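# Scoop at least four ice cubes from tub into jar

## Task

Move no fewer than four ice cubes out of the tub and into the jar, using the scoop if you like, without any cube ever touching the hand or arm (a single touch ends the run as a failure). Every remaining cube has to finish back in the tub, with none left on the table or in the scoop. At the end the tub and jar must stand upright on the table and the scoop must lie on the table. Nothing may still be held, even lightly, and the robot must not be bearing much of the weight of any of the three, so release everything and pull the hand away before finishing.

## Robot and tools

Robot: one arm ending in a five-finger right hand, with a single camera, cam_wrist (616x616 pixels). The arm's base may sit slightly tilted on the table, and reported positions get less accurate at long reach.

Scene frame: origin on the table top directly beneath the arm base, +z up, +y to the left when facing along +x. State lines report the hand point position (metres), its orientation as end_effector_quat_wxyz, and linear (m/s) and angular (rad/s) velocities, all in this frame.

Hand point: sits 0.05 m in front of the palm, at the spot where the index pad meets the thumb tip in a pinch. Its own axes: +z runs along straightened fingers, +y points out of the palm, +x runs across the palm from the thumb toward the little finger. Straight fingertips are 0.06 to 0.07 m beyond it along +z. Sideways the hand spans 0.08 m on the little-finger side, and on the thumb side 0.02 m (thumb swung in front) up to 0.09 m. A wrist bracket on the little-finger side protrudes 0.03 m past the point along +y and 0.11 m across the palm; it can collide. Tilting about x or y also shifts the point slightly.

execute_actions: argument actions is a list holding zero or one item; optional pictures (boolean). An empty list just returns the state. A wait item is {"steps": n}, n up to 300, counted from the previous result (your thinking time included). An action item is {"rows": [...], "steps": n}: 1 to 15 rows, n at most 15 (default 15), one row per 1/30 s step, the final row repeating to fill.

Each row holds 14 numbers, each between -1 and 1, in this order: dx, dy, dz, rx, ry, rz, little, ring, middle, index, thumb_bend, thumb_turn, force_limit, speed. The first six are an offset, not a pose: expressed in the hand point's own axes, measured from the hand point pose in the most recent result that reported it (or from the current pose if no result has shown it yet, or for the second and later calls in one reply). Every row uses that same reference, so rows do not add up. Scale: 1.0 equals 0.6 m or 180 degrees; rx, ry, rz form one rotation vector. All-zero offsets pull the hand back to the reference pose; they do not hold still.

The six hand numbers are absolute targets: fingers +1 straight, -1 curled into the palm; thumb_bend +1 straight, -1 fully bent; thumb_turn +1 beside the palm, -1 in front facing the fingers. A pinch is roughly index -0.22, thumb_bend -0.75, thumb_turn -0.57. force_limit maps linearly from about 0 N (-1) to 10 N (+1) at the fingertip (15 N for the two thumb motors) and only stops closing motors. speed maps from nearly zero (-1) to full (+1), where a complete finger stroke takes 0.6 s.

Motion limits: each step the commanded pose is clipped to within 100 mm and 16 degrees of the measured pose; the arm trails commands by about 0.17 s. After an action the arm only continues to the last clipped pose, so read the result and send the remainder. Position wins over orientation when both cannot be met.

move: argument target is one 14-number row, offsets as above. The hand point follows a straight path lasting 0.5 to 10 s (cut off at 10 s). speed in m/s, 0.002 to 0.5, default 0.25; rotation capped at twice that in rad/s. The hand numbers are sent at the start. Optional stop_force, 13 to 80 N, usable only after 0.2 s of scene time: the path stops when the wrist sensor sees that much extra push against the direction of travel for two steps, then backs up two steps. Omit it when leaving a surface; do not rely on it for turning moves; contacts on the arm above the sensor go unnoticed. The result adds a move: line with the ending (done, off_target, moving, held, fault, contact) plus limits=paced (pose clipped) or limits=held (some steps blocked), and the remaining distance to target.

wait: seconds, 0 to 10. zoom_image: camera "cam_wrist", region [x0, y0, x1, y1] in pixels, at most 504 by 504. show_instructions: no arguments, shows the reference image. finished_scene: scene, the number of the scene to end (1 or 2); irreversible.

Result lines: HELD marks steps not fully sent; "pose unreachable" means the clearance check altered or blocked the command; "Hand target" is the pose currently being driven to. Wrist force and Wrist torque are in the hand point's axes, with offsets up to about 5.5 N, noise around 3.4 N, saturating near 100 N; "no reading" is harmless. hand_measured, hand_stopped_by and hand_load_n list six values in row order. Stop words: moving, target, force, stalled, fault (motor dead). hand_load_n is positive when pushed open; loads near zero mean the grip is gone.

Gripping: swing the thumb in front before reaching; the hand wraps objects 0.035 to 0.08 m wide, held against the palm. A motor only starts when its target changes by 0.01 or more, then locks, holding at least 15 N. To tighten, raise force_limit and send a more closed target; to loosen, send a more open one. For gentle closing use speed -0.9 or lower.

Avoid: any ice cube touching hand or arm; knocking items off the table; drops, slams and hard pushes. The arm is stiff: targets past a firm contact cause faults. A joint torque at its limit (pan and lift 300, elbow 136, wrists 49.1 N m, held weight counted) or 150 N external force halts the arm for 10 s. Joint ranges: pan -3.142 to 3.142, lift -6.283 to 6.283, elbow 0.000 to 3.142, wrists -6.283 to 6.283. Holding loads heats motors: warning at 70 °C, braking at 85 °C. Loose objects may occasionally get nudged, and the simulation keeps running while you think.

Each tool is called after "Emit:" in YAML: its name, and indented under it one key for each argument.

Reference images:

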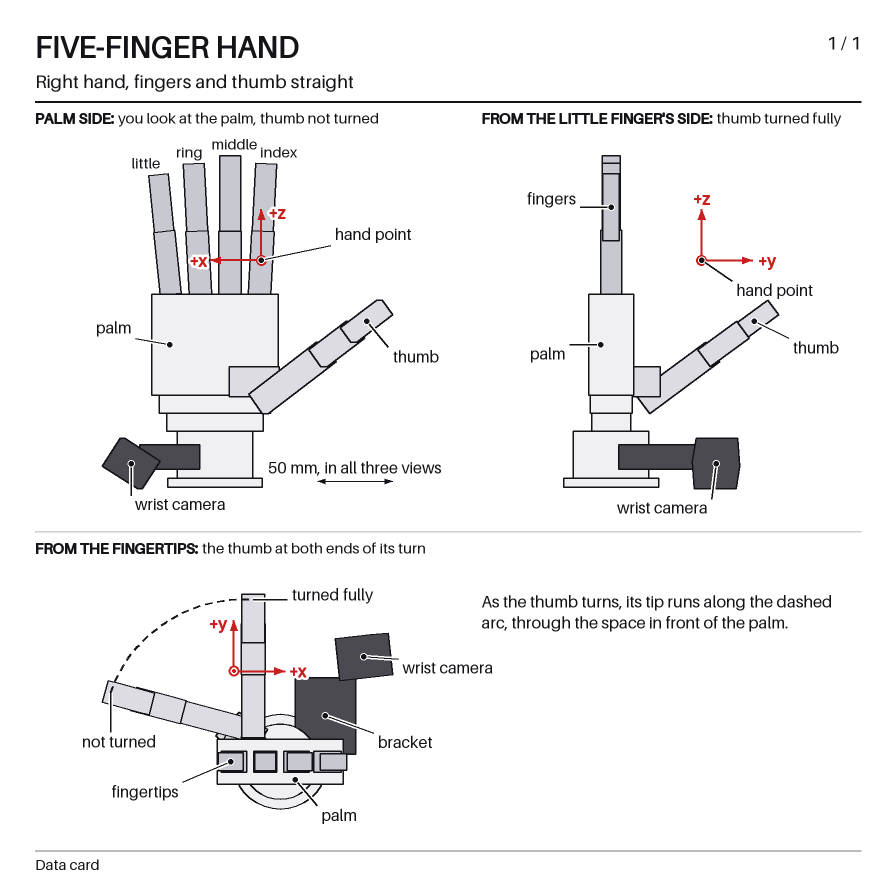

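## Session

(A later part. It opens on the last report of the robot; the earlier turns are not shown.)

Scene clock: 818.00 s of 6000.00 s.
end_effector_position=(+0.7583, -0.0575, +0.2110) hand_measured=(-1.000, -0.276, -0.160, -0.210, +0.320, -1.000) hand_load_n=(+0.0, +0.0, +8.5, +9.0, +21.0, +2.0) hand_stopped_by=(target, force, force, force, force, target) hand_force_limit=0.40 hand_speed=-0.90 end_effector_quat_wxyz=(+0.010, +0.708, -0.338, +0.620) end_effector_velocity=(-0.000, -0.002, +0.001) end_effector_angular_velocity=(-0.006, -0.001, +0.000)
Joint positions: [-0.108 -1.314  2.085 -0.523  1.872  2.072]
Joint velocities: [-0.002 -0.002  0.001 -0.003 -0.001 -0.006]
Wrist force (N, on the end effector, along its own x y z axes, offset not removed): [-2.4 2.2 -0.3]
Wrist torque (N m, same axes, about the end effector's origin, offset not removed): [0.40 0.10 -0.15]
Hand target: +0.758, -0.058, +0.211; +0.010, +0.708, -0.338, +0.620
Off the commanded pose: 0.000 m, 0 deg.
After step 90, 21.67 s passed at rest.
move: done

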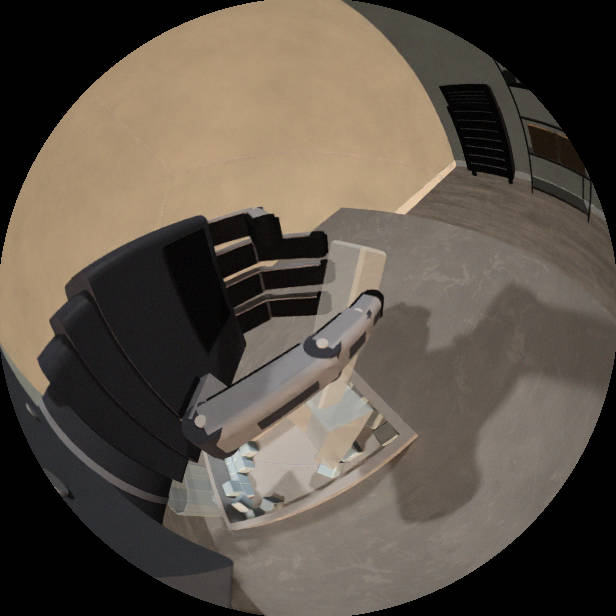

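Emit:
move:
  target: [-0.037,0.027,-0.0075,0,0,0,-1,-0.7,-0.7,-0.8,-0.1,-1,0.4,-0.9]
  speed: 0.04

Emit:
zoom_image:
  camera: "cam_wrist"
  region: [260,380,420,540]

Scene clock: 828.20 s of 6000.00 s.
end_effector_position=(+0.7465, -0.0578, +0.1860) hand_measured=(-1.000, -0.276, -0.160, -0.210, +0.320, -1.000) hand_load_n=(+0.0, +0.0, +8.5, +9.0, +21.0, +2.0) hand_stopped_by=(target, force, force, force, force, target) hand_force_limit=0.40 hand_speed=-0.90 end_effector_quat_wxyz=(+0.010, +0.708, -0.338, +0.620) end_effector_velocity=(-0.000, -0.000, -0.001) end_effector_angular_velocity=(-0.000, +0.001, +0.000)
Joint positions: [-0.112 -1.296  2.123 -0.579  1.868  2.071]
Joint velocities: [-0.     0.001  0.001 -0.002 -0.    -0.   ]
Wrist force (N, on the end effector, along its own x y z axes, offset not removed): [-3.8 -1.3 0.9]
Wrist torque (N m, same axes, about the end effector's origin, offset not removed): [-0.14 0.30 -0.34]
Hand target: +0.746, -0.058, +0.186; +0.010, +0.708, -0.338, +0.620
Off the commanded pose: 0.000 m, 0 deg.
After step 90, 6.13 s passed at rest.
move: done

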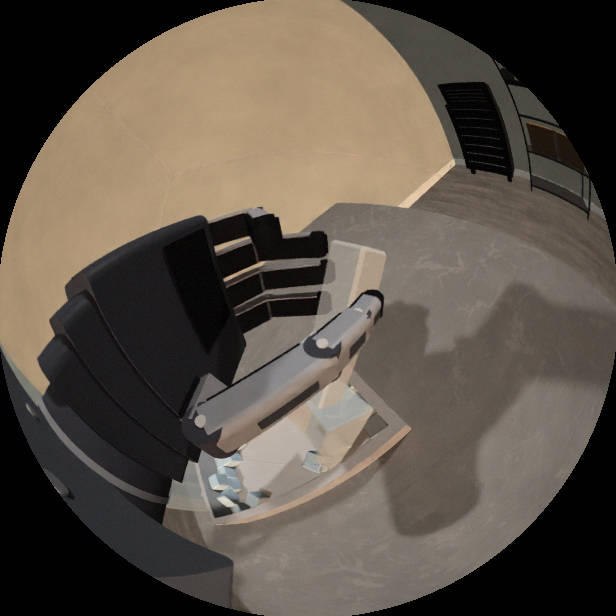

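Region (260, 380, 420, 540) of cam_wrist's 616x616 image, scaled by 3.150, with more detail than that image has.

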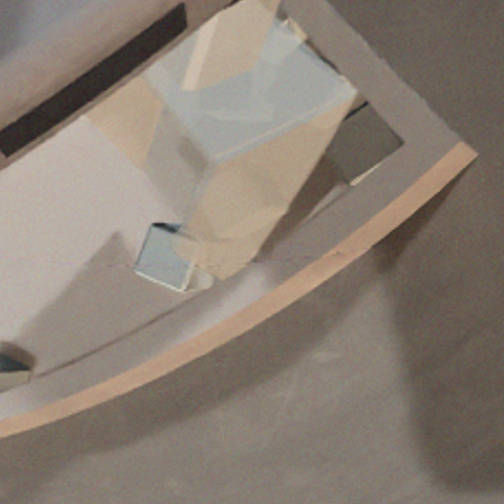

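Emit:
move:
  target: [-0.027,0.0165,0,0,0,0,-1,-0.7,-0.7,-0.8,-0.1,-1,0.4,-0.9]
  speed: 0.02

Emit:
zoom_image:
  camera: "cam_wrist"
  region: [200,340,420,560]

Scene clock: 834.73 s of 6000.00 s.
end_effector_position=(+0.7416, -0.0579, +0.1678) hand_measured=(-1.000, -0.276, -0.160, -0.210, +0.320, -1.000) hand_load_n=(+0.0, +0.0, +8.5, +9.0, +21.0, +2.0) hand_stopped_by=(target, force, force, force, force, target) hand_force_limit=0.40 hand_speed=-0.90 end_effector_quat_wxyz=(+0.010, +0.708, -0.338, +0.620) end_effector_velocity=(-0.001, +0.000, -0.003) end_effector_angular_velocity=(+0.001, +0.001, -0.000)
Joint positions: [-0.113 -1.277  2.142 -0.618  1.866  2.071]
Joint velocities: [ 0.     0.003  0.002 -0.004 -0.     0.001]
Wrist force (N, on the end effector, along its own x y z axes, offset not removed): [-2.4 0.4 2.5]
Wrist torque (N m, same axes, about the end effector's origin, offset not removed): [-0.01 0.07 -0.26]
Hand target: +0.742, -0.058, +0.168; +0.010, +0.708, -0.338, +0.620
Off the commanded pose: 0.000 m, 0 deg.
After step 90, 2.30 s passed at rest.
move: done

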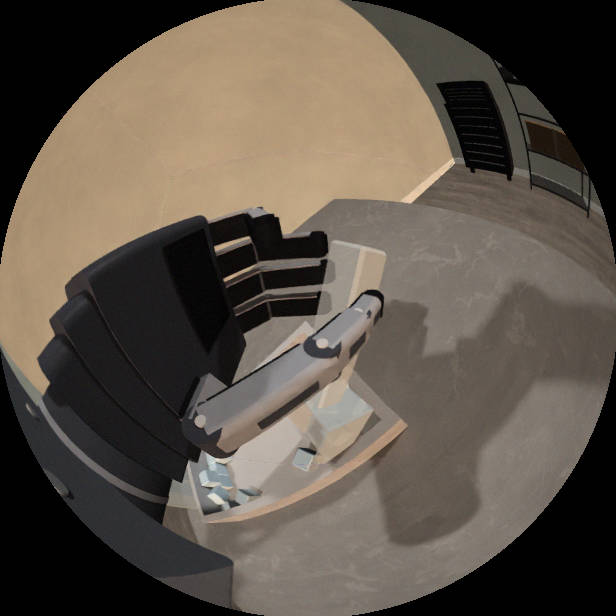

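Region (200, 340, 420, 560) of cam_wrist's 616x616 image, scaled by 2.291, with more detail than that image has.

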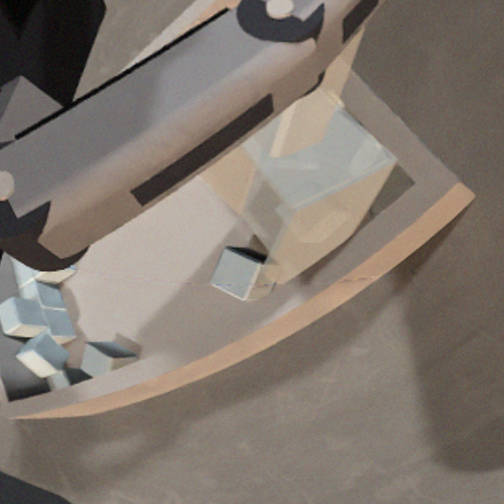

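Emit:
move:
  target: [-0.0195,-0.029,-0.023,0,0,0,-1,-0.7,-0.7,-0.8,-0.1,-1,0.4,-0.9]
  speed: 0.03

Emit:
move:
  target: [-0.121,-0.029,0.055,0,-0.0694,0.12,-1,-0.7,-0.7,-0.8,-0.1,-1,0.4,-0.9]
  speed: 0.045

Emit:
zoom_image:
  camera: "cam_wrist"
  region: [220,340,420,540]

Scene clock: 845.33 s of 6000.00 s.
end_effector_position=(+0.7381, -0.0332, +0.1677) hand_measured=(-1.000, -0.276, -0.160, -0.210, +0.320, -1.000) hand_load_n=(+0.0, +0.0, +7.5, +11.0, +20.5, +4.0) hand_stopped_by=(target, force, force, force, force, target) hand_force_limit=0.40 hand_speed=-0.90 end_effector_quat_wxyz=(+0.010, +0.708, -0.338, +0.620) end_effector_velocity=(+0.000, +0.002, +0.000) end_effector_angular_velocity=(-0.000, +0.001, -0.000)
Joint positions: [-0.067 -1.274  2.139 -0.613  1.911  2.083]
Joint velocities: [ 0.003  0.001 -0.002  0.002  0.004  0.001]
Wrist force (N, on the end effector, along its own x y z axes, offset not removed): [-2.8 0.4 2.2]
Wrist torque (N m, same axes, about the end effector's origin, offset not removed): [0.07 0.20 -0.17]
Hand target: +0.738, -0.033, +0.168; +0.010, +0.708, -0.338, +0.620
Off the commanded pose: 0.000 m, 0 deg.
After step 90, 6.43 s passed at rest.
move: done

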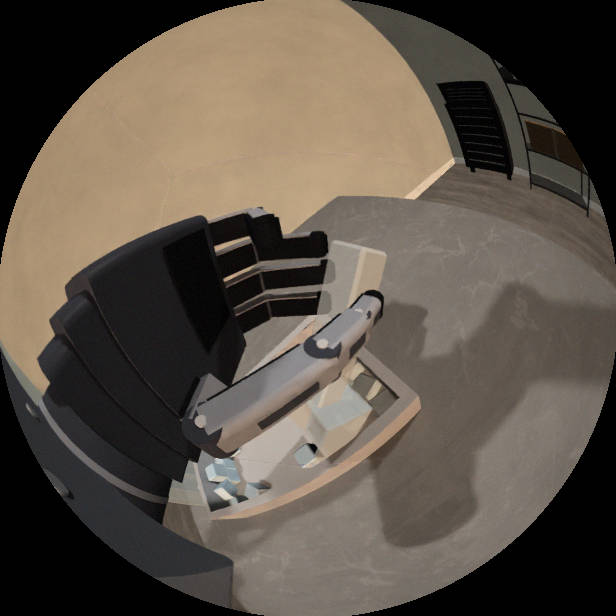

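Scene clock: 850.43 s of 6000.00 s.
end_effector_position=(+0.7751, -0.0004, +0.1030) hand_measured=(-1.000, -0.276, -0.160, -0.210, +0.320, -1.000) hand_load_n=(+0.0, +0.0, +8.5, +9.0, +21.0, +2.0) hand_stopped_by=(target, force, force, force, force, target) hand_force_limit=0.40 hand_speed=-0.90 end_effector_quat_wxyz=(-0.142, +0.695, -0.463, +0.531) end_effector_velocity=(+0.001, +0.001, -0.002) end_effector_angular_velocity=(+0.012, -0.000, -0.000)
Joint positions: [-0.111 -1.184  2.049 -0.449  1.728  2.487]
Joint velocities: [-0.001  0.003 -0.003  0.003 -0.006  0.011]
Wrist force (N, on the end effector, along its own x y z axes, offset not removed): [-3.1 0.9 0.2]
Wrist torque (N m, same axes, about the end effector's origin, offset not removed): [0.17 0.22 -0.27]
Hand target: +0.775, -0.000, +0.103; -0.142, +0.695, -0.464, +0.531
Off the commanded pose: 0.000 m, 0 deg.
move: done

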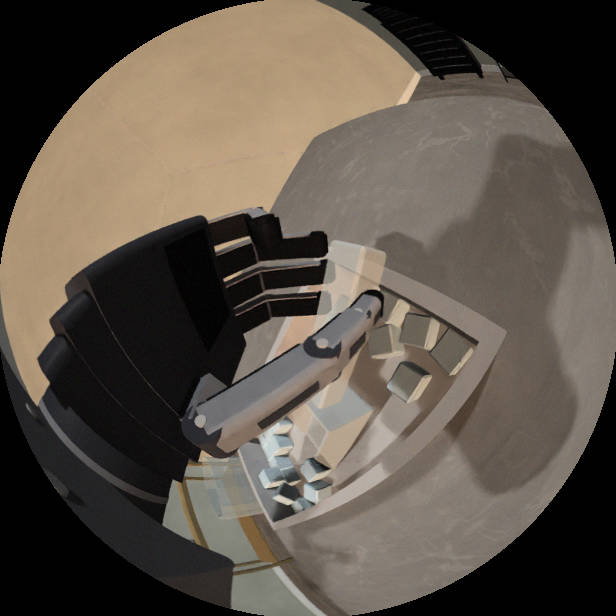

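Region (220, 340, 420, 540) of cam_wrist's 616x616 image, scaled by 2.520, with more detail than that image has.

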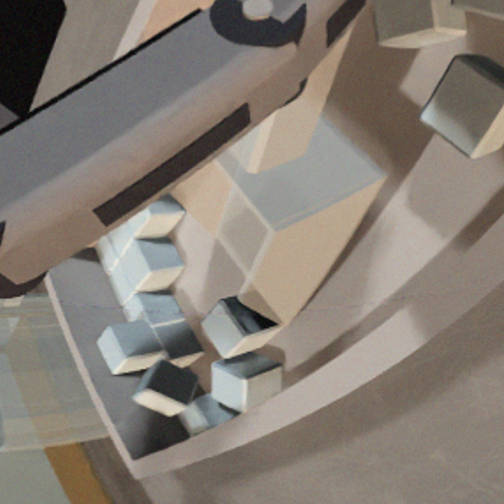

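Emit:
move:
  target: [0.007,0.036,-0.035,0,0,0,-1,-0.7,-0.7,-0.8,-0.1,-1,0.4,-0.9]
  speed: 0.03

Emit:
move:
  target: [-0.06,-0.039,-0.0225,0,0,0,-1,-0.7,-0.7,-0.8,-0.1,-1,0.4,-0.9]
  speed: 0.025

Emit:
zoom_image:
  camera: "cam_wrist"
  region: [220,340,420,540]

Scene clock: 863.50 s of 6000.00 s.
end_effector_position=(+0.7465, -0.0090, +0.0990) hand_measured=(-1.000, -0.276, -0.160, -0.210, +0.320, -1.000) hand_load_n=(+0.0, +0.0, +9.0, +8.5, +20.5, +1.5) hand_stopped_by=(target, force, force, force, force, target) hand_force_limit=0.40 hand_speed=-0.90 end_effector_quat_wxyz=(-0.142, +0.695, -0.463, +0.531) end_effector_velocity=(-0.002, -0.001, -0.001) end_effector_angular_velocity=(-0.000, +0.000, -0.000)
Joint positions: [-0.136 -1.216  2.111 -0.48   1.705  2.477]
Joint velocities: [-0.002 -0.002  0.004 -0.002 -0.002 -0.001]
Wrist force (N, on the end effector, along its own x y z axes, offset not removed): [-4.6 -0.4 -0.4]
Wrist torque (N m, same axes, about the end effector's origin, offset not removed): [0.07 0.55 -0.29]
Hand target: +0.746, -0.009, +0.099; -0.142, +0.695, -0.463, +0.531
Off the commanded pose: 0.000 m, 0 deg.
After step 90, 8.73 s passed at rest.
move: done

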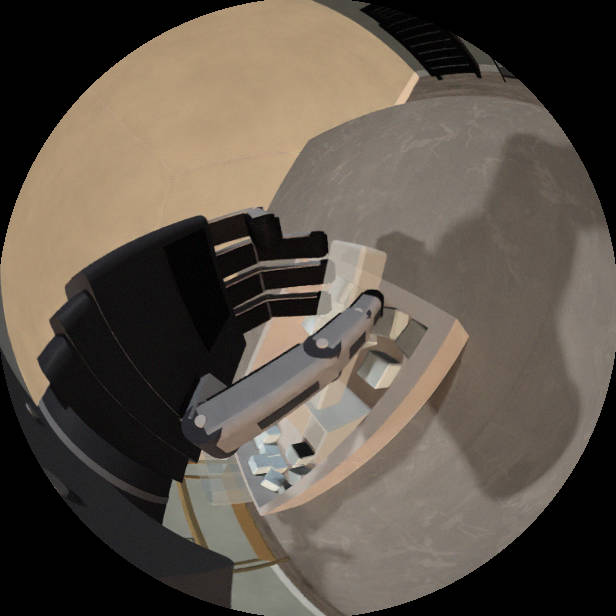

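Scene clock: 865.60 s of 6000.00 s.
end_effector_position=(+0.7460, +0.0358, +0.0986) hand_measured=(-1.000, -0.276, -0.160, -0.210, +0.320, -1.000) hand_load_n=(+0.0, +0.0, +9.5, +8.0, +20.5, +1.0) hand_stopped_by=(target, force, force, force, force, target) hand_force_limit=0.40 hand_speed=-0.90 end_effector_quat_wxyz=(-0.142, +0.695, -0.463, +0.531) end_effector_velocity=(-0.000, +0.002, -0.000) end_effector_angular_velocity=(+0.000, +0.000, -0.000)
Joint positions: [-0.052 -1.205  2.095 -0.469  1.782  2.511]
Joint velocities: [ 0.004  0.001 -0.001  0.001  0.004  0.002]
Wrist force (N, on the end effector, along its own x y z axes, offset not removed): [-2.3 -0.5 1.7]
Wrist torque (N m, same axes, about the end effector's origin, offset not removed): [-0.13 0.08 -0.27]
Hand target: +0.746, +0.036, +0.099; -0.142, +0.695, -0.463, +0.531
Off the commanded pose: 0.000 m, 0 deg.
move: done

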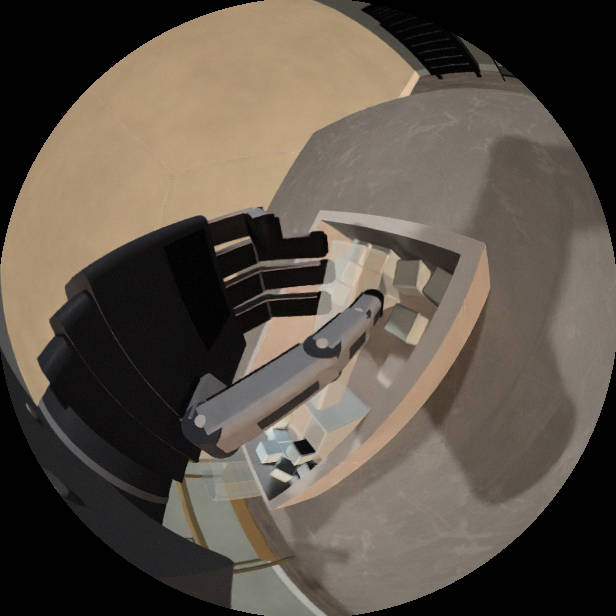

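Region (220, 340, 420, 540) of cam_wrist's 616x616 image, scaled by 2.520, with more detail than that image has.

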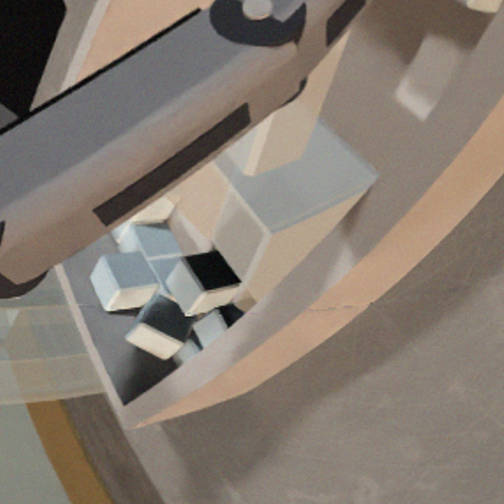

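Emit:
move:
  target: [0,-0.017,0.03,0,0,0,-1,-0.7,-0.7,-0.8,-0.1,-1,0.4,-0.9]
  speed: 0.02

Emit:
move:
  target: [-0.016,-0.0104,-0.006,0,0,0,-1,-0.7,-0.7,-0.8,-0.1,-1,0.4,-0.9]
  speed: 0.02

Emit:
zoom_image:
  camera: "cam_wrist"
  region: [240,380,380,520]

Scene clock: 876.20 s of 6000.00 s.
end_effector_position=(+0.7665, +0.0360, +0.0986) hand_measured=(-1.000, -0.276, -0.160, -0.210, +0.320, -1.000) hand_load_n=(+0.0, +0.0, +9.5, +7.5, +20.5, +0.5) hand_stopped_by=(target, force, force, force, force, target) hand_force_limit=0.40 hand_speed=-0.90 end_effector_quat_wxyz=(-0.142, +0.695, -0.463, +0.531) end_effector_velocity=(+0.001, +0.000, -0.000) end_effector_angular_velocity=(+0.000, -0.000, +0.000)
Joint positions: [-0.048 -1.179  2.054 -0.454  1.785  2.513]
Joint velocities: [ 0.     0.002 -0.002  0.001  0.     0.   ]
Wrist force (N, on the end effector, along its own x y z axes, offset not removed): [-0.4 0.2 0.9]
Wrist torque (N m, same axes, about the end effector's origin, offset not removed): [0.09 -0.20 -0.01]
Hand target: +0.767, +0.036, +0.099; -0.142, +0.695, -0.463, +0.531
Off the commanded pose: 0.000 m, 0 deg.
After step 90, 6.27 s passed at rest.
move: done

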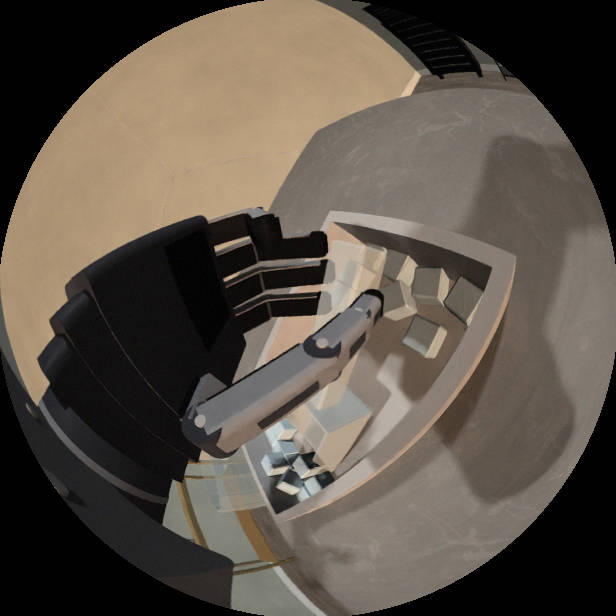

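Scene clock: 877.10 s of 6000.00 s.
end_effector_position=(+0.7663, +0.0478, +0.0985) hand_measured=(-1.000, -0.276, -0.160, -0.210, +0.320, -1.000) hand_load_n=(+0.0, +0.0, +9.5, +8.0, +20.5, +0.5) hand_stopped_by=(target, force, force, force, force, target) hand_force_limit=0.40 hand_speed=-0.90 end_effector_quat_wxyz=(-0.142, +0.695, -0.463, +0.531) end_effector_velocity=(+0.000, +0.002, +0.000) end_effector_angular_velocity=(-0.000, -0.000, -0.000)
Joint positions: [-0.027 -1.176  2.049 -0.45   1.805  2.522]
Joint velocities: [ 0.003  0.    -0.001  0.001  0.003  0.001]
Wrist force (N, on the end effector, along its own x y z axes, offset not removed): [-3.0 1.7 0.6]
Wrist torque (N m, same axes, about the end effector's origin, offset not removed): [0.34 0.27 -0.24]
Hand target: +0.766, +0.048, +0.098; -0.142, +0.695, -0.463, +0.531
Off the commanded pose: 0.000 m, 0 deg.
move: done

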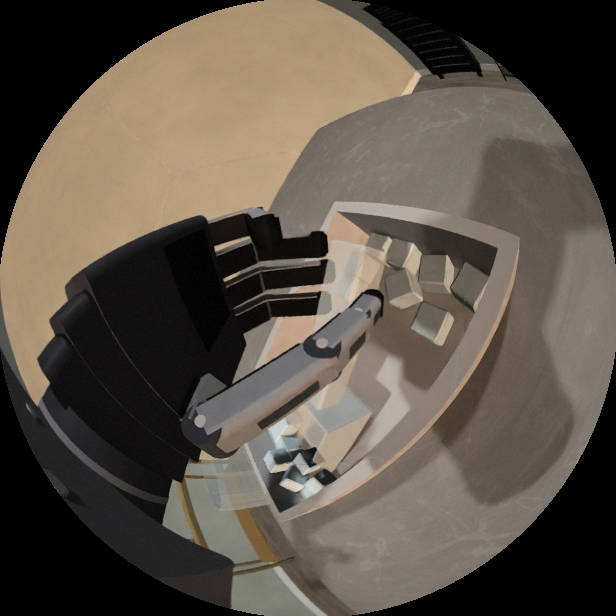

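Region (240, 380, 380, 520) of cam_wrist's 616x616 image, scaled by 3.600, with more detail than that image has.

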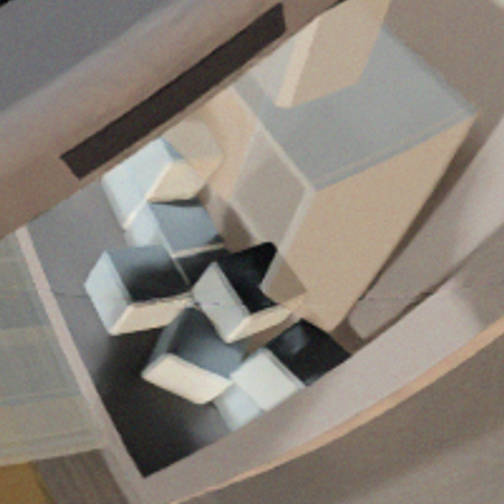

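Entering the gap. Continue .02.

Emit:
move:
  target: [-0.028,-0.02,-0.0075,0,0,0,-1,-0.7,-0.7,-0.8,-0.1,-1,0.4,-0.9]
  speed: 0.02

Emit:
zoom_image:
  camera: "cam_wrist"
  region: [240,380,380,520]

Scene clock: 883.47 s of 6000.00 s.
end_effector_position=(+0.7682, +0.0687, +0.0983) hand_measured=(-1.000, -0.276, -0.160, -0.210, +0.320, -1.000) hand_load_n=(+0.0, +0.0, +10.5, +8.5, +20.0, -0.5) hand_stopped_by=(target, force, force, force, force, target) hand_force_limit=0.40 hand_speed=-0.90 end_effector_quat_wxyz=(-0.142, +0.695, -0.463, +0.531) end_effector_velocity=(+0.001, +0.002, +0.001) end_effector_angular_velocity=(+0.000, -0.002, +0.000)
Joint positions: [ 0.011 -1.166  2.034 -0.441  1.839  2.538]
Joint velocities: [ 0.004  0.    -0.003  0.001  0.003  0.002]
Wrist force (N, on the end effector, along its own x y z axes, offset not removed): [0.5 3.1 -0.3]
Wrist torque (N m, same axes, about the end effector's origin, offset not removed): [0.40 0.16 -0.23]
Hand target: +0.768, +0.069, +0.098; -0.142, +0.695, -0.463, +0.531
Off the commanded pose: 0.000 m, 0 deg.
After step 90, 2.03 s passed at rest.
move: done

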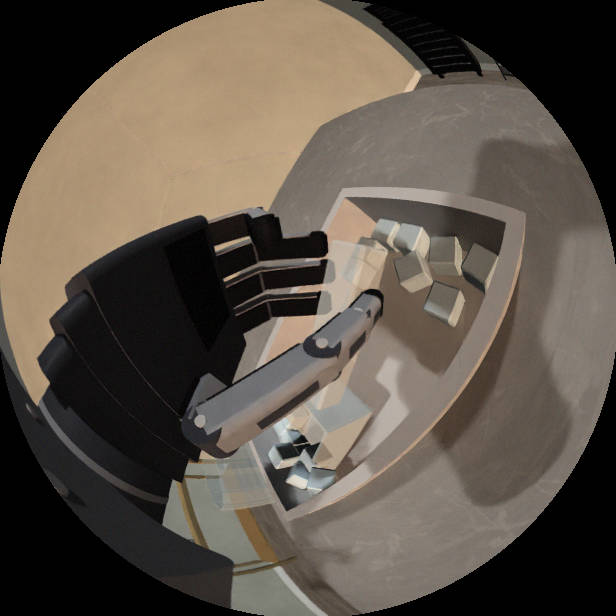

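Region (240, 380, 380, 520) of cam_wrist's 616x616 image, scaled by 3.600, with more detail than that image has.

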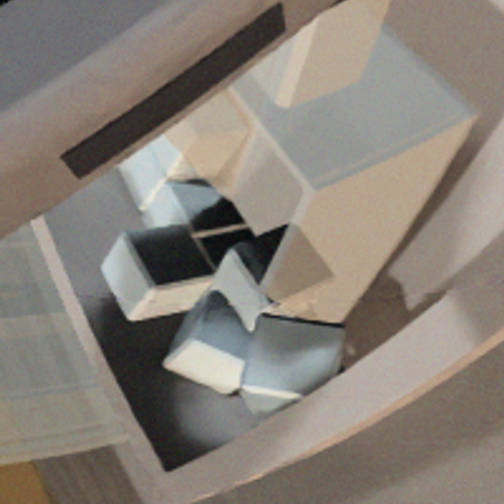

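Emit:
move:
  target: [0.014,0.036,0.021,0,-0.061,0.106,-1,-0.7,-0.7,-0.8,-0.1,-1,0.4,-0.9]
  speed: 0.05

Emit:
move:
  target: [0.03,-0.055,-0.032,0,-0.033,0.058,-1,-0.7,-0.7,-0.8,-0.1,-1,0.4,-0.9]
  speed: 0.05

Emit:
zoom_image:
  camera: "cam_wrist"
  region: [260,340,460,540]

Scene clock: 895.10 s of 6000.00 s.
end_effector_position=(+0.7686, +0.0468, +0.0835) hand_measured=(-1.000, -0.276, -0.160, -0.210, +0.320, -1.000) hand_load_n=(+0.0, +0.0, +8.0, +9.5, +21.0, +1.5) hand_stopped_by=(target, force, force, force, force, target) hand_force_limit=0.40 hand_speed=-0.90 end_effector_quat_wxyz=(-0.271, +0.656, -0.556, +0.432) end_effector_velocity=(+0.001, -0.001, +0.000) end_effector_angular_velocity=(+0.011, -0.001, +0.001)
Joint positions: [-0.151 -1.179  2.05  -0.365  1.524  2.807]
Joint velocities: [-0.005 -0.    -0.     0.002 -0.011  0.007]
Wrist force (N, on the end effector, along its own x y z axes, offset not removed): [-2.1 1.1 0.4]
Wrist torque (N m, same axes, about the end effector's origin, offset not removed): [0.25 0.15 -0.33]
Hand target: +0.769, +0.047, +0.083; -0.271, +0.656, -0.556, +0.432
Off the commanded pose: 0.000 m, 0 deg.
After step 90, 4.53 s passed at rest.
move: done

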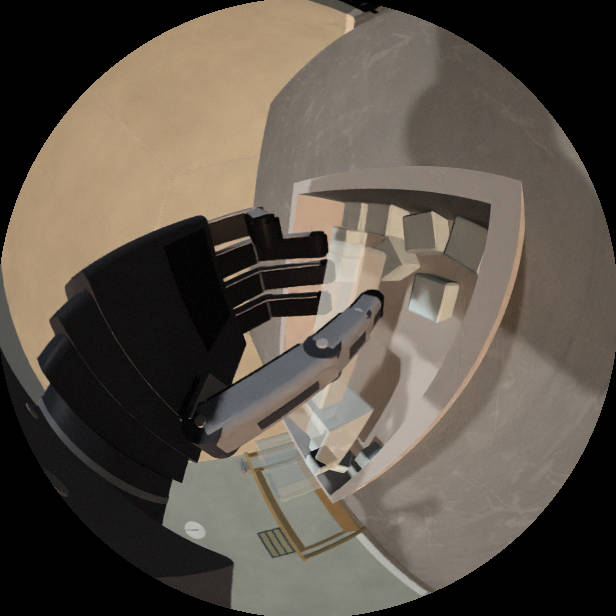

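Scene clock: 897.50 s of 6000.00 s.
end_effector_position=(+0.7685, +0.0396, +0.1249) hand_measured=(-1.000, -0.276, -0.160, -0.210, +0.320, -1.000) hand_load_n=(+0.0, +0.0, +8.5, +9.0, +21.0, +1.5) hand_stopped_by=(target, force, force, force, force, target) hand_force_limit=0.40 hand_speed=-0.90 end_effector_quat_wxyz=(-0.337, +0.625, -0.598, +0.371) end_effector_velocity=(+0.001, -0.000, +0.002) end_effector_angular_velocity=(+0.008, -0.000, +0.001)
Joint positions: [-0.234 -1.232  2.03  -0.26   1.354  2.943]
Joint velocities: [-0.004 -0.001 -0.002  0.005 -0.008  0.005]
Wrist force (N, on the end effector, along its own x y z axes, offset not removed): [-3.4 1.5 1.4]
Wrist torque (N m, same axes, about the end effector's origin, offset not removed): [0.18 0.32 -0.39]
Hand target: +0.768, +0.040, +0.125; -0.337, +0.625, -0.599, +0.371
Off the commanded pose: 0.000 m, 0 deg.
move: done

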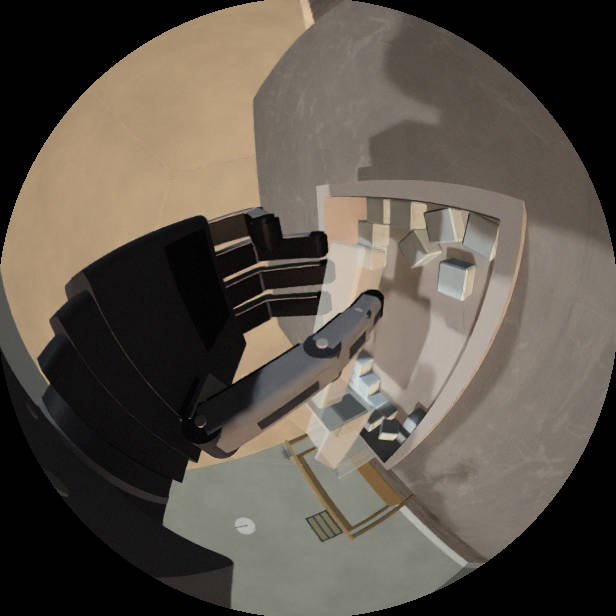

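Region (260, 340, 460, 540) of cam_wrist's 616x616 image, scaled by 2.520, with more detail than that image has.

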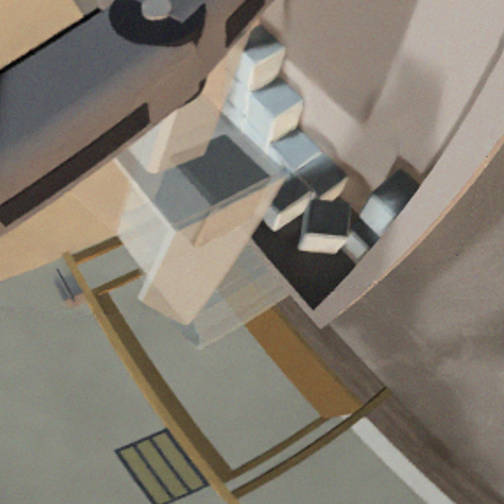

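Emit:
move:
  target: [-0.008,-0.148,-0.062,0,0,0,-1,-0.7,-0.7,-0.8,-0.1,-1,0.4,-0.9]
  speed: 0.1

Emit:
move:
  target: [-0.108,-0.005,-0.003,0,0.055,-0.096,-1,-0.7,-0.7,-0.8,-0.1,-1,0.4,-0.9]
  speed: 0.06

Scene clock: 905.63 s of 6000.00 s.
end_effector_position=(+0.7803, +0.0503, +0.2198) hand_measured=(-1.000, -0.276, -0.160, -0.210, +0.320, -1.000) hand_load_n=(+0.0, +0.0, +8.5, +9.0, +21.0, +1.5) hand_stopped_by=(target, force, force, force, force, target) hand_force_limit=0.40 hand_speed=-0.90 end_effector_quat_wxyz=(-0.337, +0.625, -0.598, +0.371) end_effector_velocity=(-0.001, +0.000, +0.001) end_effector_angular_velocity=(+0.001, +0.003, -0.001)
Joint positions: [-0.209 -1.324  1.941 -0.081  1.375  2.956]
Joint velocities: [ 0.    -0.001 -0.001  0.005  0.001  0.001]
Wrist force (N, on the end effector, along its own x y z axes, offset not removed): [-3.5 3.0 -0.3]
Wrist torque (N m, same axes, about the end effector's origin, offset not removed): [0.52 0.34 -0.29]
Hand target: +0.780, +0.050, +0.220; -0.337, +0.625, -0.598, +0.371
Off the commanded pose: 0.000 m, 0 deg.
After step 90, 3.70 s passed at rest.
move: done

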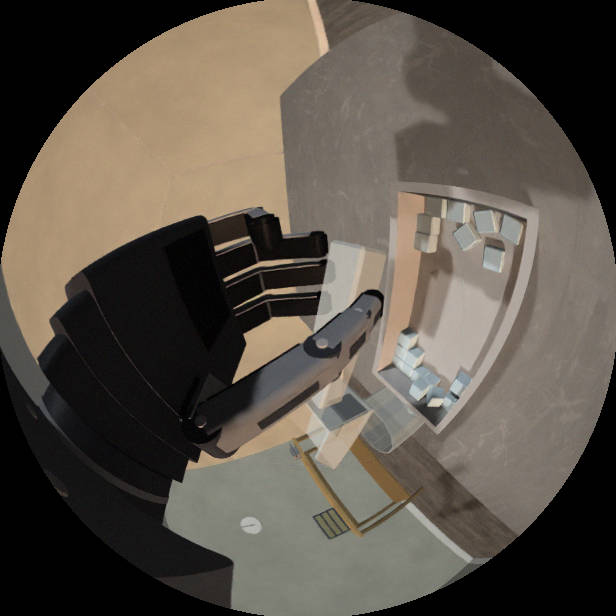

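Scene clock: 908.83 s of 6000.00 s.
end_effector_position=(+0.7795, +0.1151, +0.2195) hand_measured=(-1.000, -0.276, -0.160, -0.210, +0.320, -1.000) hand_load_n=(+0.0, +0.0, +8.5, +9.0, +21.0, +1.5) hand_stopped_by=(target, force, force, force, force, target) hand_force_limit=0.40 hand_speed=-0.90 end_effector_quat_wxyz=(-0.225, +0.673, -0.525, +0.470) end_effector_velocity=(+0.001, +0.002, +0.001) end_effector_angular_velocity=(-0.012, -0.001, -0.000)
Joint positions: [ 0.018 -1.301  1.915 -0.127  1.738  2.767]
Joint velocities: [ 0.007  0.002 -0.003 -0.002  0.011 -0.007]
Wrist force (N, on the end effector, along its own x y z axes, offset not removed): [-4.2 0.2 0.1]
Wrist torque (N m, same axes, about the end effector's origin, offset not removed): [0.06 0.42 -0.42]
Hand target: +0.780, +0.115, +0.219; -0.225, +0.673, -0.525, +0.470
Off the commanded pose: 0.000 m, 0 deg.
move: done

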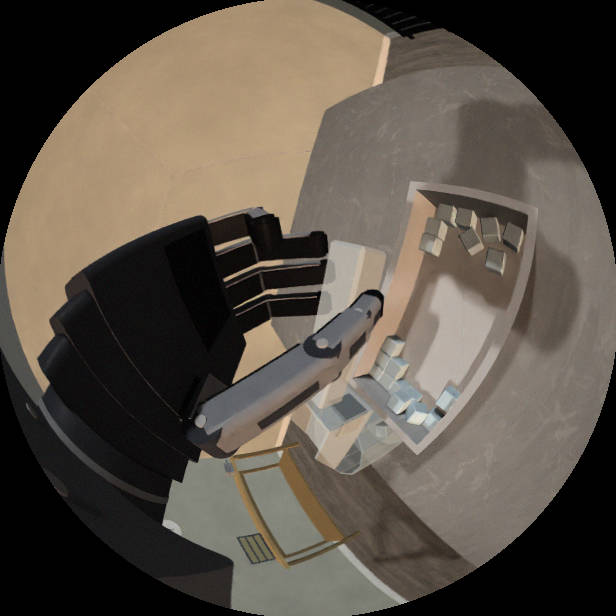

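Emit:
move:
  target: [-0.007,-0.052,-0.014,0,0.039,-0.067,-1,-0.7,-0.7,-0.8,-0.1,-1,0.4,-0.9]
  speed: 0.035

Emit:
move:
  target: [-0.04,-0.12,-0.07,0,0,0,-1,-0.7,-0.7,-0.8,-0.1,-1,0.4,-0.9]
  speed: 0.1

Emit:
zoom_image:
  camera: "cam_wrist"
  region: [280,320,480,520]

Scene clock: 923.33 s of 6000.00 s.
end_effector_position=(+0.7875, +0.1314, +0.2464) hand_measured=(-1.000, -0.276, -0.160, -0.210, +0.320, -1.000) hand_load_n=(+0.0, +0.0, +8.5, +9.0, +21.0, +1.5) hand_stopped_by=(target, force, force, force, force, target) hand_force_limit=0.40 hand_speed=-0.90 end_effector_quat_wxyz=(-0.143, +0.694, -0.464, +0.531) end_effector_velocity=(-0.000, +0.001, +0.001) end_effector_angular_velocity=(-0.012, -0.001, -0.001)
Joint positions: [ 0.118 -1.283  1.862 -0.137  1.936  2.589]
Joint velocities: [ 0.005 -0.    -0.001 -0.002  0.01  -0.009]
Wrist force (N, on the end effector, along its own x y z axes, offset not removed): [-3.4 0.4 -0.3]
Wrist torque (N m, same axes, about the end effector's origin, offset not removed): [0.13 0.27 -0.33]
Hand target: +0.788, +0.131, +0.247; -0.142, +0.694, -0.464, +0.531
Off the commanded pose: 0.000 m, 0 deg.
After step 90, 7.80 s passed at rest.
move: done

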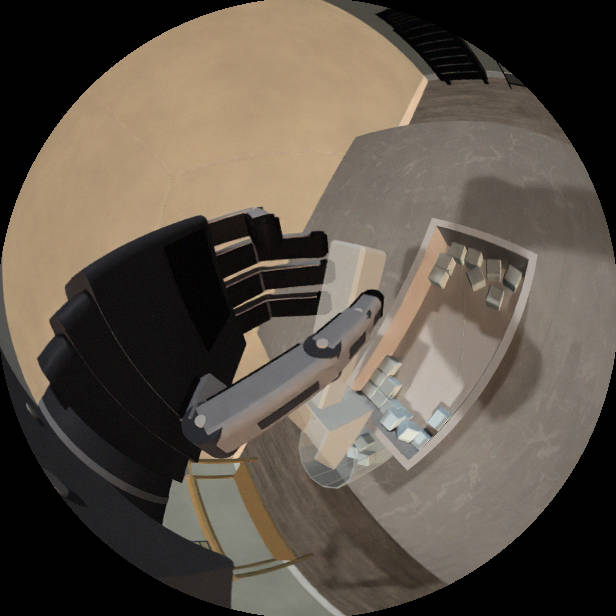

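Scene clock: 924.67 s of 6000.00 s.
end_effector_position=(+0.7863, +0.2007, +0.2982) hand_measured=(-1.000, -0.276, -0.160, -0.210, +0.320, -1.000) hand_load_n=(+0.0, +0.0, +8.5, +9.0, +21.0, +1.5) hand_stopped_by=(target, force, force, force, force, target) hand_force_limit=0.40 hand_speed=-0.90 end_effector_quat_wxyz=(-0.143, +0.694, -0.465, +0.531) end_effector_velocity=(+0.000, +0.001, +0.002) end_effector_angular_velocity=(-0.000, -0.001, -0.001)
Joint positions: [ 0.23  -1.282  1.759 -0.013  2.037  2.643]
Joint velocities: [ 0.002  0.    -0.003  0.002  0.003  0.001]
Wrist force (N, on the end effector, along its own x y z axes, offset not removed): [-3.1 0.6 0.6]
Wrist torque (N m, same axes, about the end effector's origin, offset not removed): [0.15 0.24 -0.33]
Hand target: +0.786, +0.201, +0.298; -0.143, +0.694, -0.465, +0.531
Off the commanded pose: 0.000 m, 0 deg.
move: done

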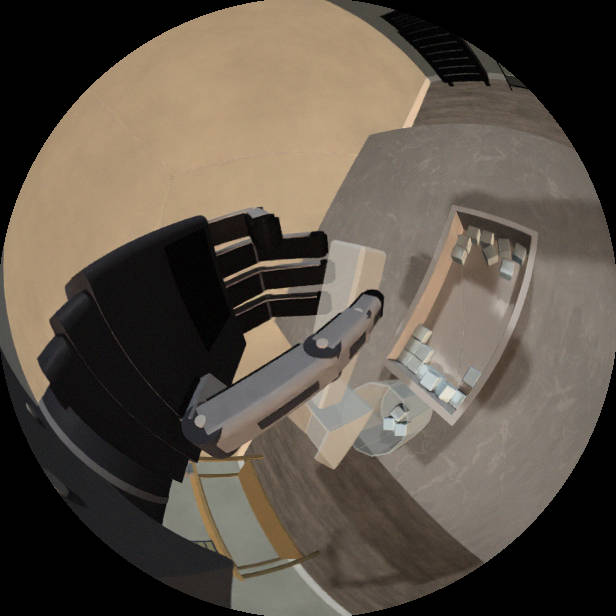

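Region (280, 320, 480, 520) of cam_wrist's 616x616 image, scaled by 2.520, with more detail than that image has.

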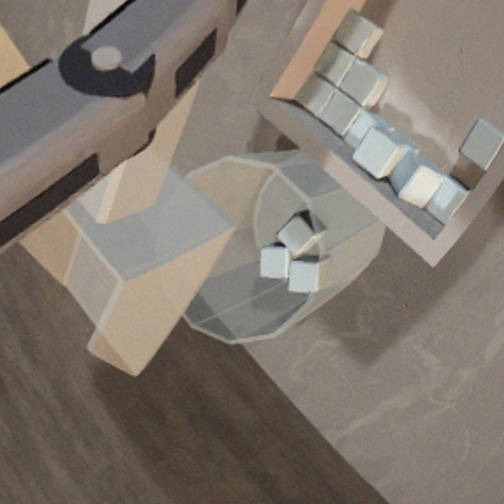

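Emit:
move:
  target: [0.133,0.087,0.05,0,0,0,-1,-0.7,-0.7,-0.8,-0.1,-1,0.4,-0.9]
  speed: 0.15

Emit:
move:
  target: [0.135,0.273,0.0825,0,0.1056,-0.183,-1,-0.7,-0.7,-0.8,-0.1,-1,0.4,-0.9]
  speed: 0.12

Emit:
zoom_image:
  camera: "cam_wrist"
  region: [240,360,420,540]

Scene clock: 940.23 s of 6000.00 s.
end_effector_position=(+0.7872, +0.1009, +0.2985) hand_measured=(-1.000, -0.276, -0.160, -0.210, +0.320, -1.000) hand_load_n=(+0.0, +0.0, +8.5, +9.0, +21.0, +1.5) hand_stopped_by=(target, force, force, force, force, target) hand_force_limit=0.40 hand_speed=-0.90 end_effector_quat_wxyz=(-0.143, +0.694, -0.464, +0.531) end_effector_velocity=(-0.000, -0.003, -0.000) end_effector_angular_velocity=(-0.000, +0.001, +0.000)
Joint positions: [ 0.067 -1.345  1.837 -0.058  1.89   2.566]
Joint velocities: [-0.004 -0.001  0.002  0.    -0.004 -0.003]
Wrist force (N, on the end effector, along its own x y z axes, offset not removed): [-2.8 1.0 0.3]
Wrist torque (N m, same axes, about the end effector's origin, offset not removed): [0.20 0.18 -0.24]
Hand target: +0.787, +0.101, +0.298; -0.143, +0.694, -0.464, +0.531
Off the commanded pose: 0.000 m, 0 deg.
After step 90, 11.40 s passed at rest.
move: done

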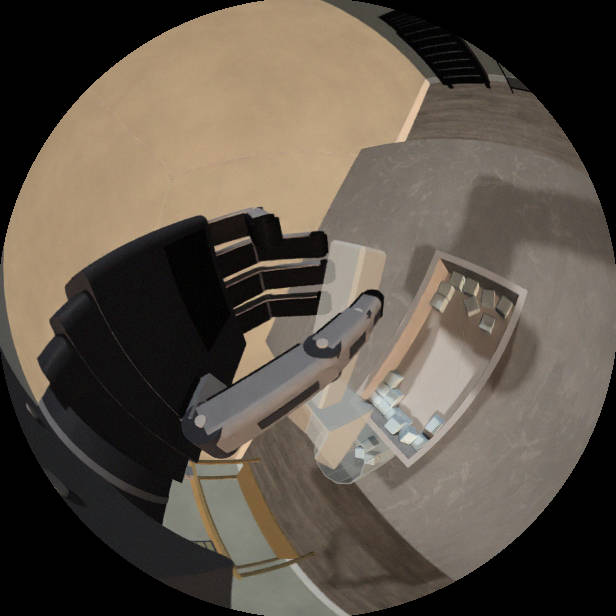

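Scene clock: 943.43 s of 6000.00 s.
end_effector_position=(+0.7500, -0.0645, +0.2146) hand_measured=(-1.000, -0.276, -0.160, -0.210, +0.320, -1.000) hand_load_n=(+0.0, +0.0, +8.5, +9.0, +21.0, +2.0) hand_stopped_by=(target, force, force, force, force, target) hand_force_limit=0.40 hand_speed=-0.90 end_effector_quat_wxyz=(+0.090, +0.701, -0.267, +0.655) end_effector_velocity=(-0.001, -0.002, -0.001) end_effector_angular_velocity=(-0.009, -0.002, +0.001)
Joint positions: [-0.082 -1.297  2.138 -0.701  1.941  1.846]
Joint velocities: [-0.003  0.002  0.005 -0.012 -0.002 -0.009]
Wrist force (N, on the end effector, along its own x y z axes, offset not removed): [-4.3 0.3 0.5]
Wrist torque (N m, same axes, about the end effector's origin, offset not removed): [0.11 0.33 -0.33]
Hand target: +0.750, -0.065, +0.215; +0.090, +0.701, -0.266, +0.655
Off the commanded pose: 0.000 m, 0 deg.
move: done

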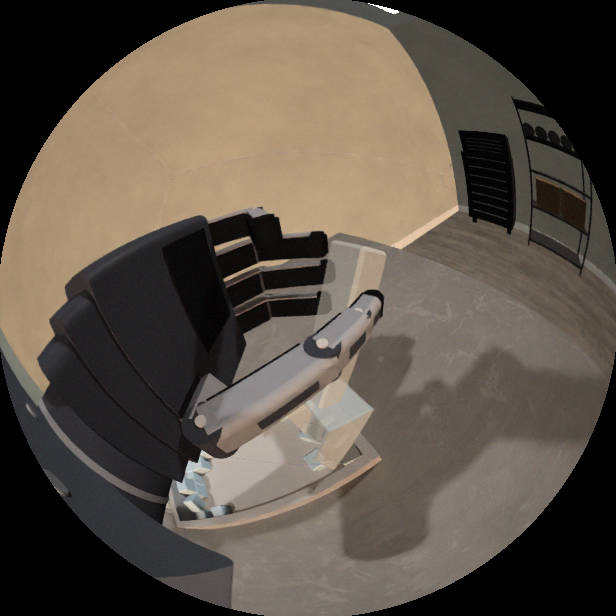

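Region (240, 360, 420, 540) of cam_wrist's 616x616 image, scaled by 2.800, with more detail than that image has.

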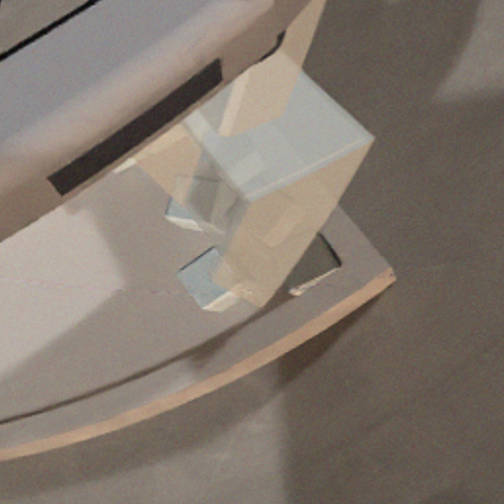

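Emit:
move:
  target: [-0.038,0.003,-0.006,0,0,0,-1,-0.7,-0.7,-0.8,-0.1,-1,0.4,-0.9]
  speed: 0.02

Emit:
zoom_image:
  camera: "cam_wrist"
  region: [240,360,420,540]

Scene clock: 950.20 s of 6000.00 s.
end_effector_position=(+0.7460, -0.0586, +0.1928) hand_measured=(-1.000, -0.276, -0.160, -0.210, +0.320, -1.000) hand_load_n=(+0.0, +0.0, +8.5, +9.0, +20.0, +3.0) hand_stopped_by=(target, force, force, force, force, target) hand_force_limit=0.40 hand_speed=-0.90 end_effector_quat_wxyz=(+0.090, +0.701, -0.267, +0.655) end_effector_velocity=(+0.000, +0.000, -0.002) end_effector_angular_velocity=(+0.000, -0.000, -0.000)
Joint positions: [-0.072 -1.268  2.154 -0.746  1.951  1.847]
Joint velocities: [ 0.001  0.004  0.    -0.004  0.001  0.001]
Wrist force (N, on the end effector, along its own x y z axes, offset not removed): [-3.4 2.5 0.4]
Wrist torque (N m, same axes, about the end effector's origin, offset not removed): [0.44 0.21 -0.17]
Hand target: +0.746, -0.059, +0.193; +0.090, +0.701, -0.267, +0.655
Off the commanded pose: 0.000 m, 0 deg.
After step 90, 2.33 s passed at rest.
move: done

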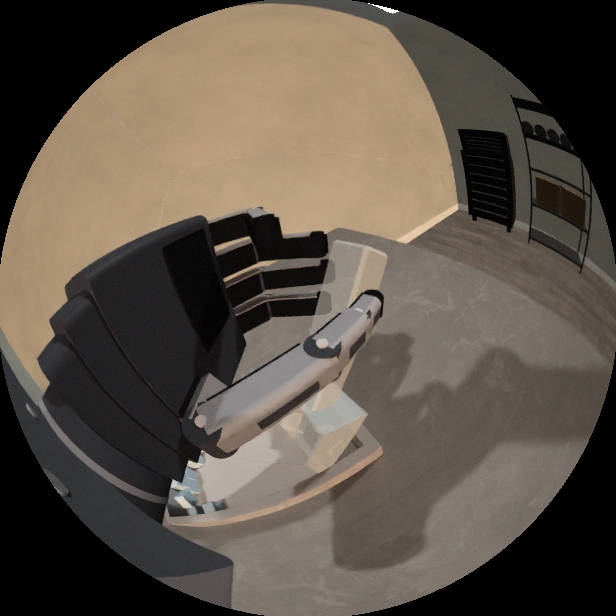

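Region (240, 360, 420, 540) of cam_wrist's 616x616 image, scaled by 2.800, with more detail than that image has.

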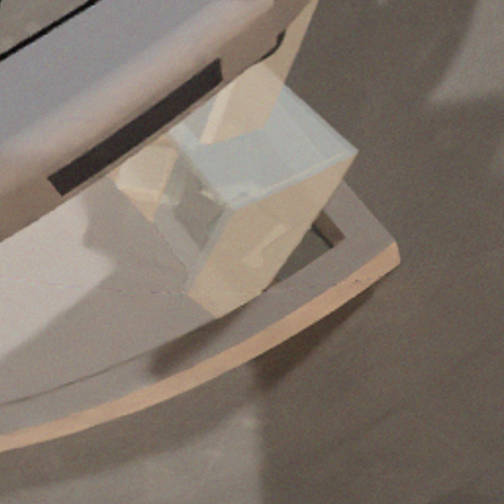

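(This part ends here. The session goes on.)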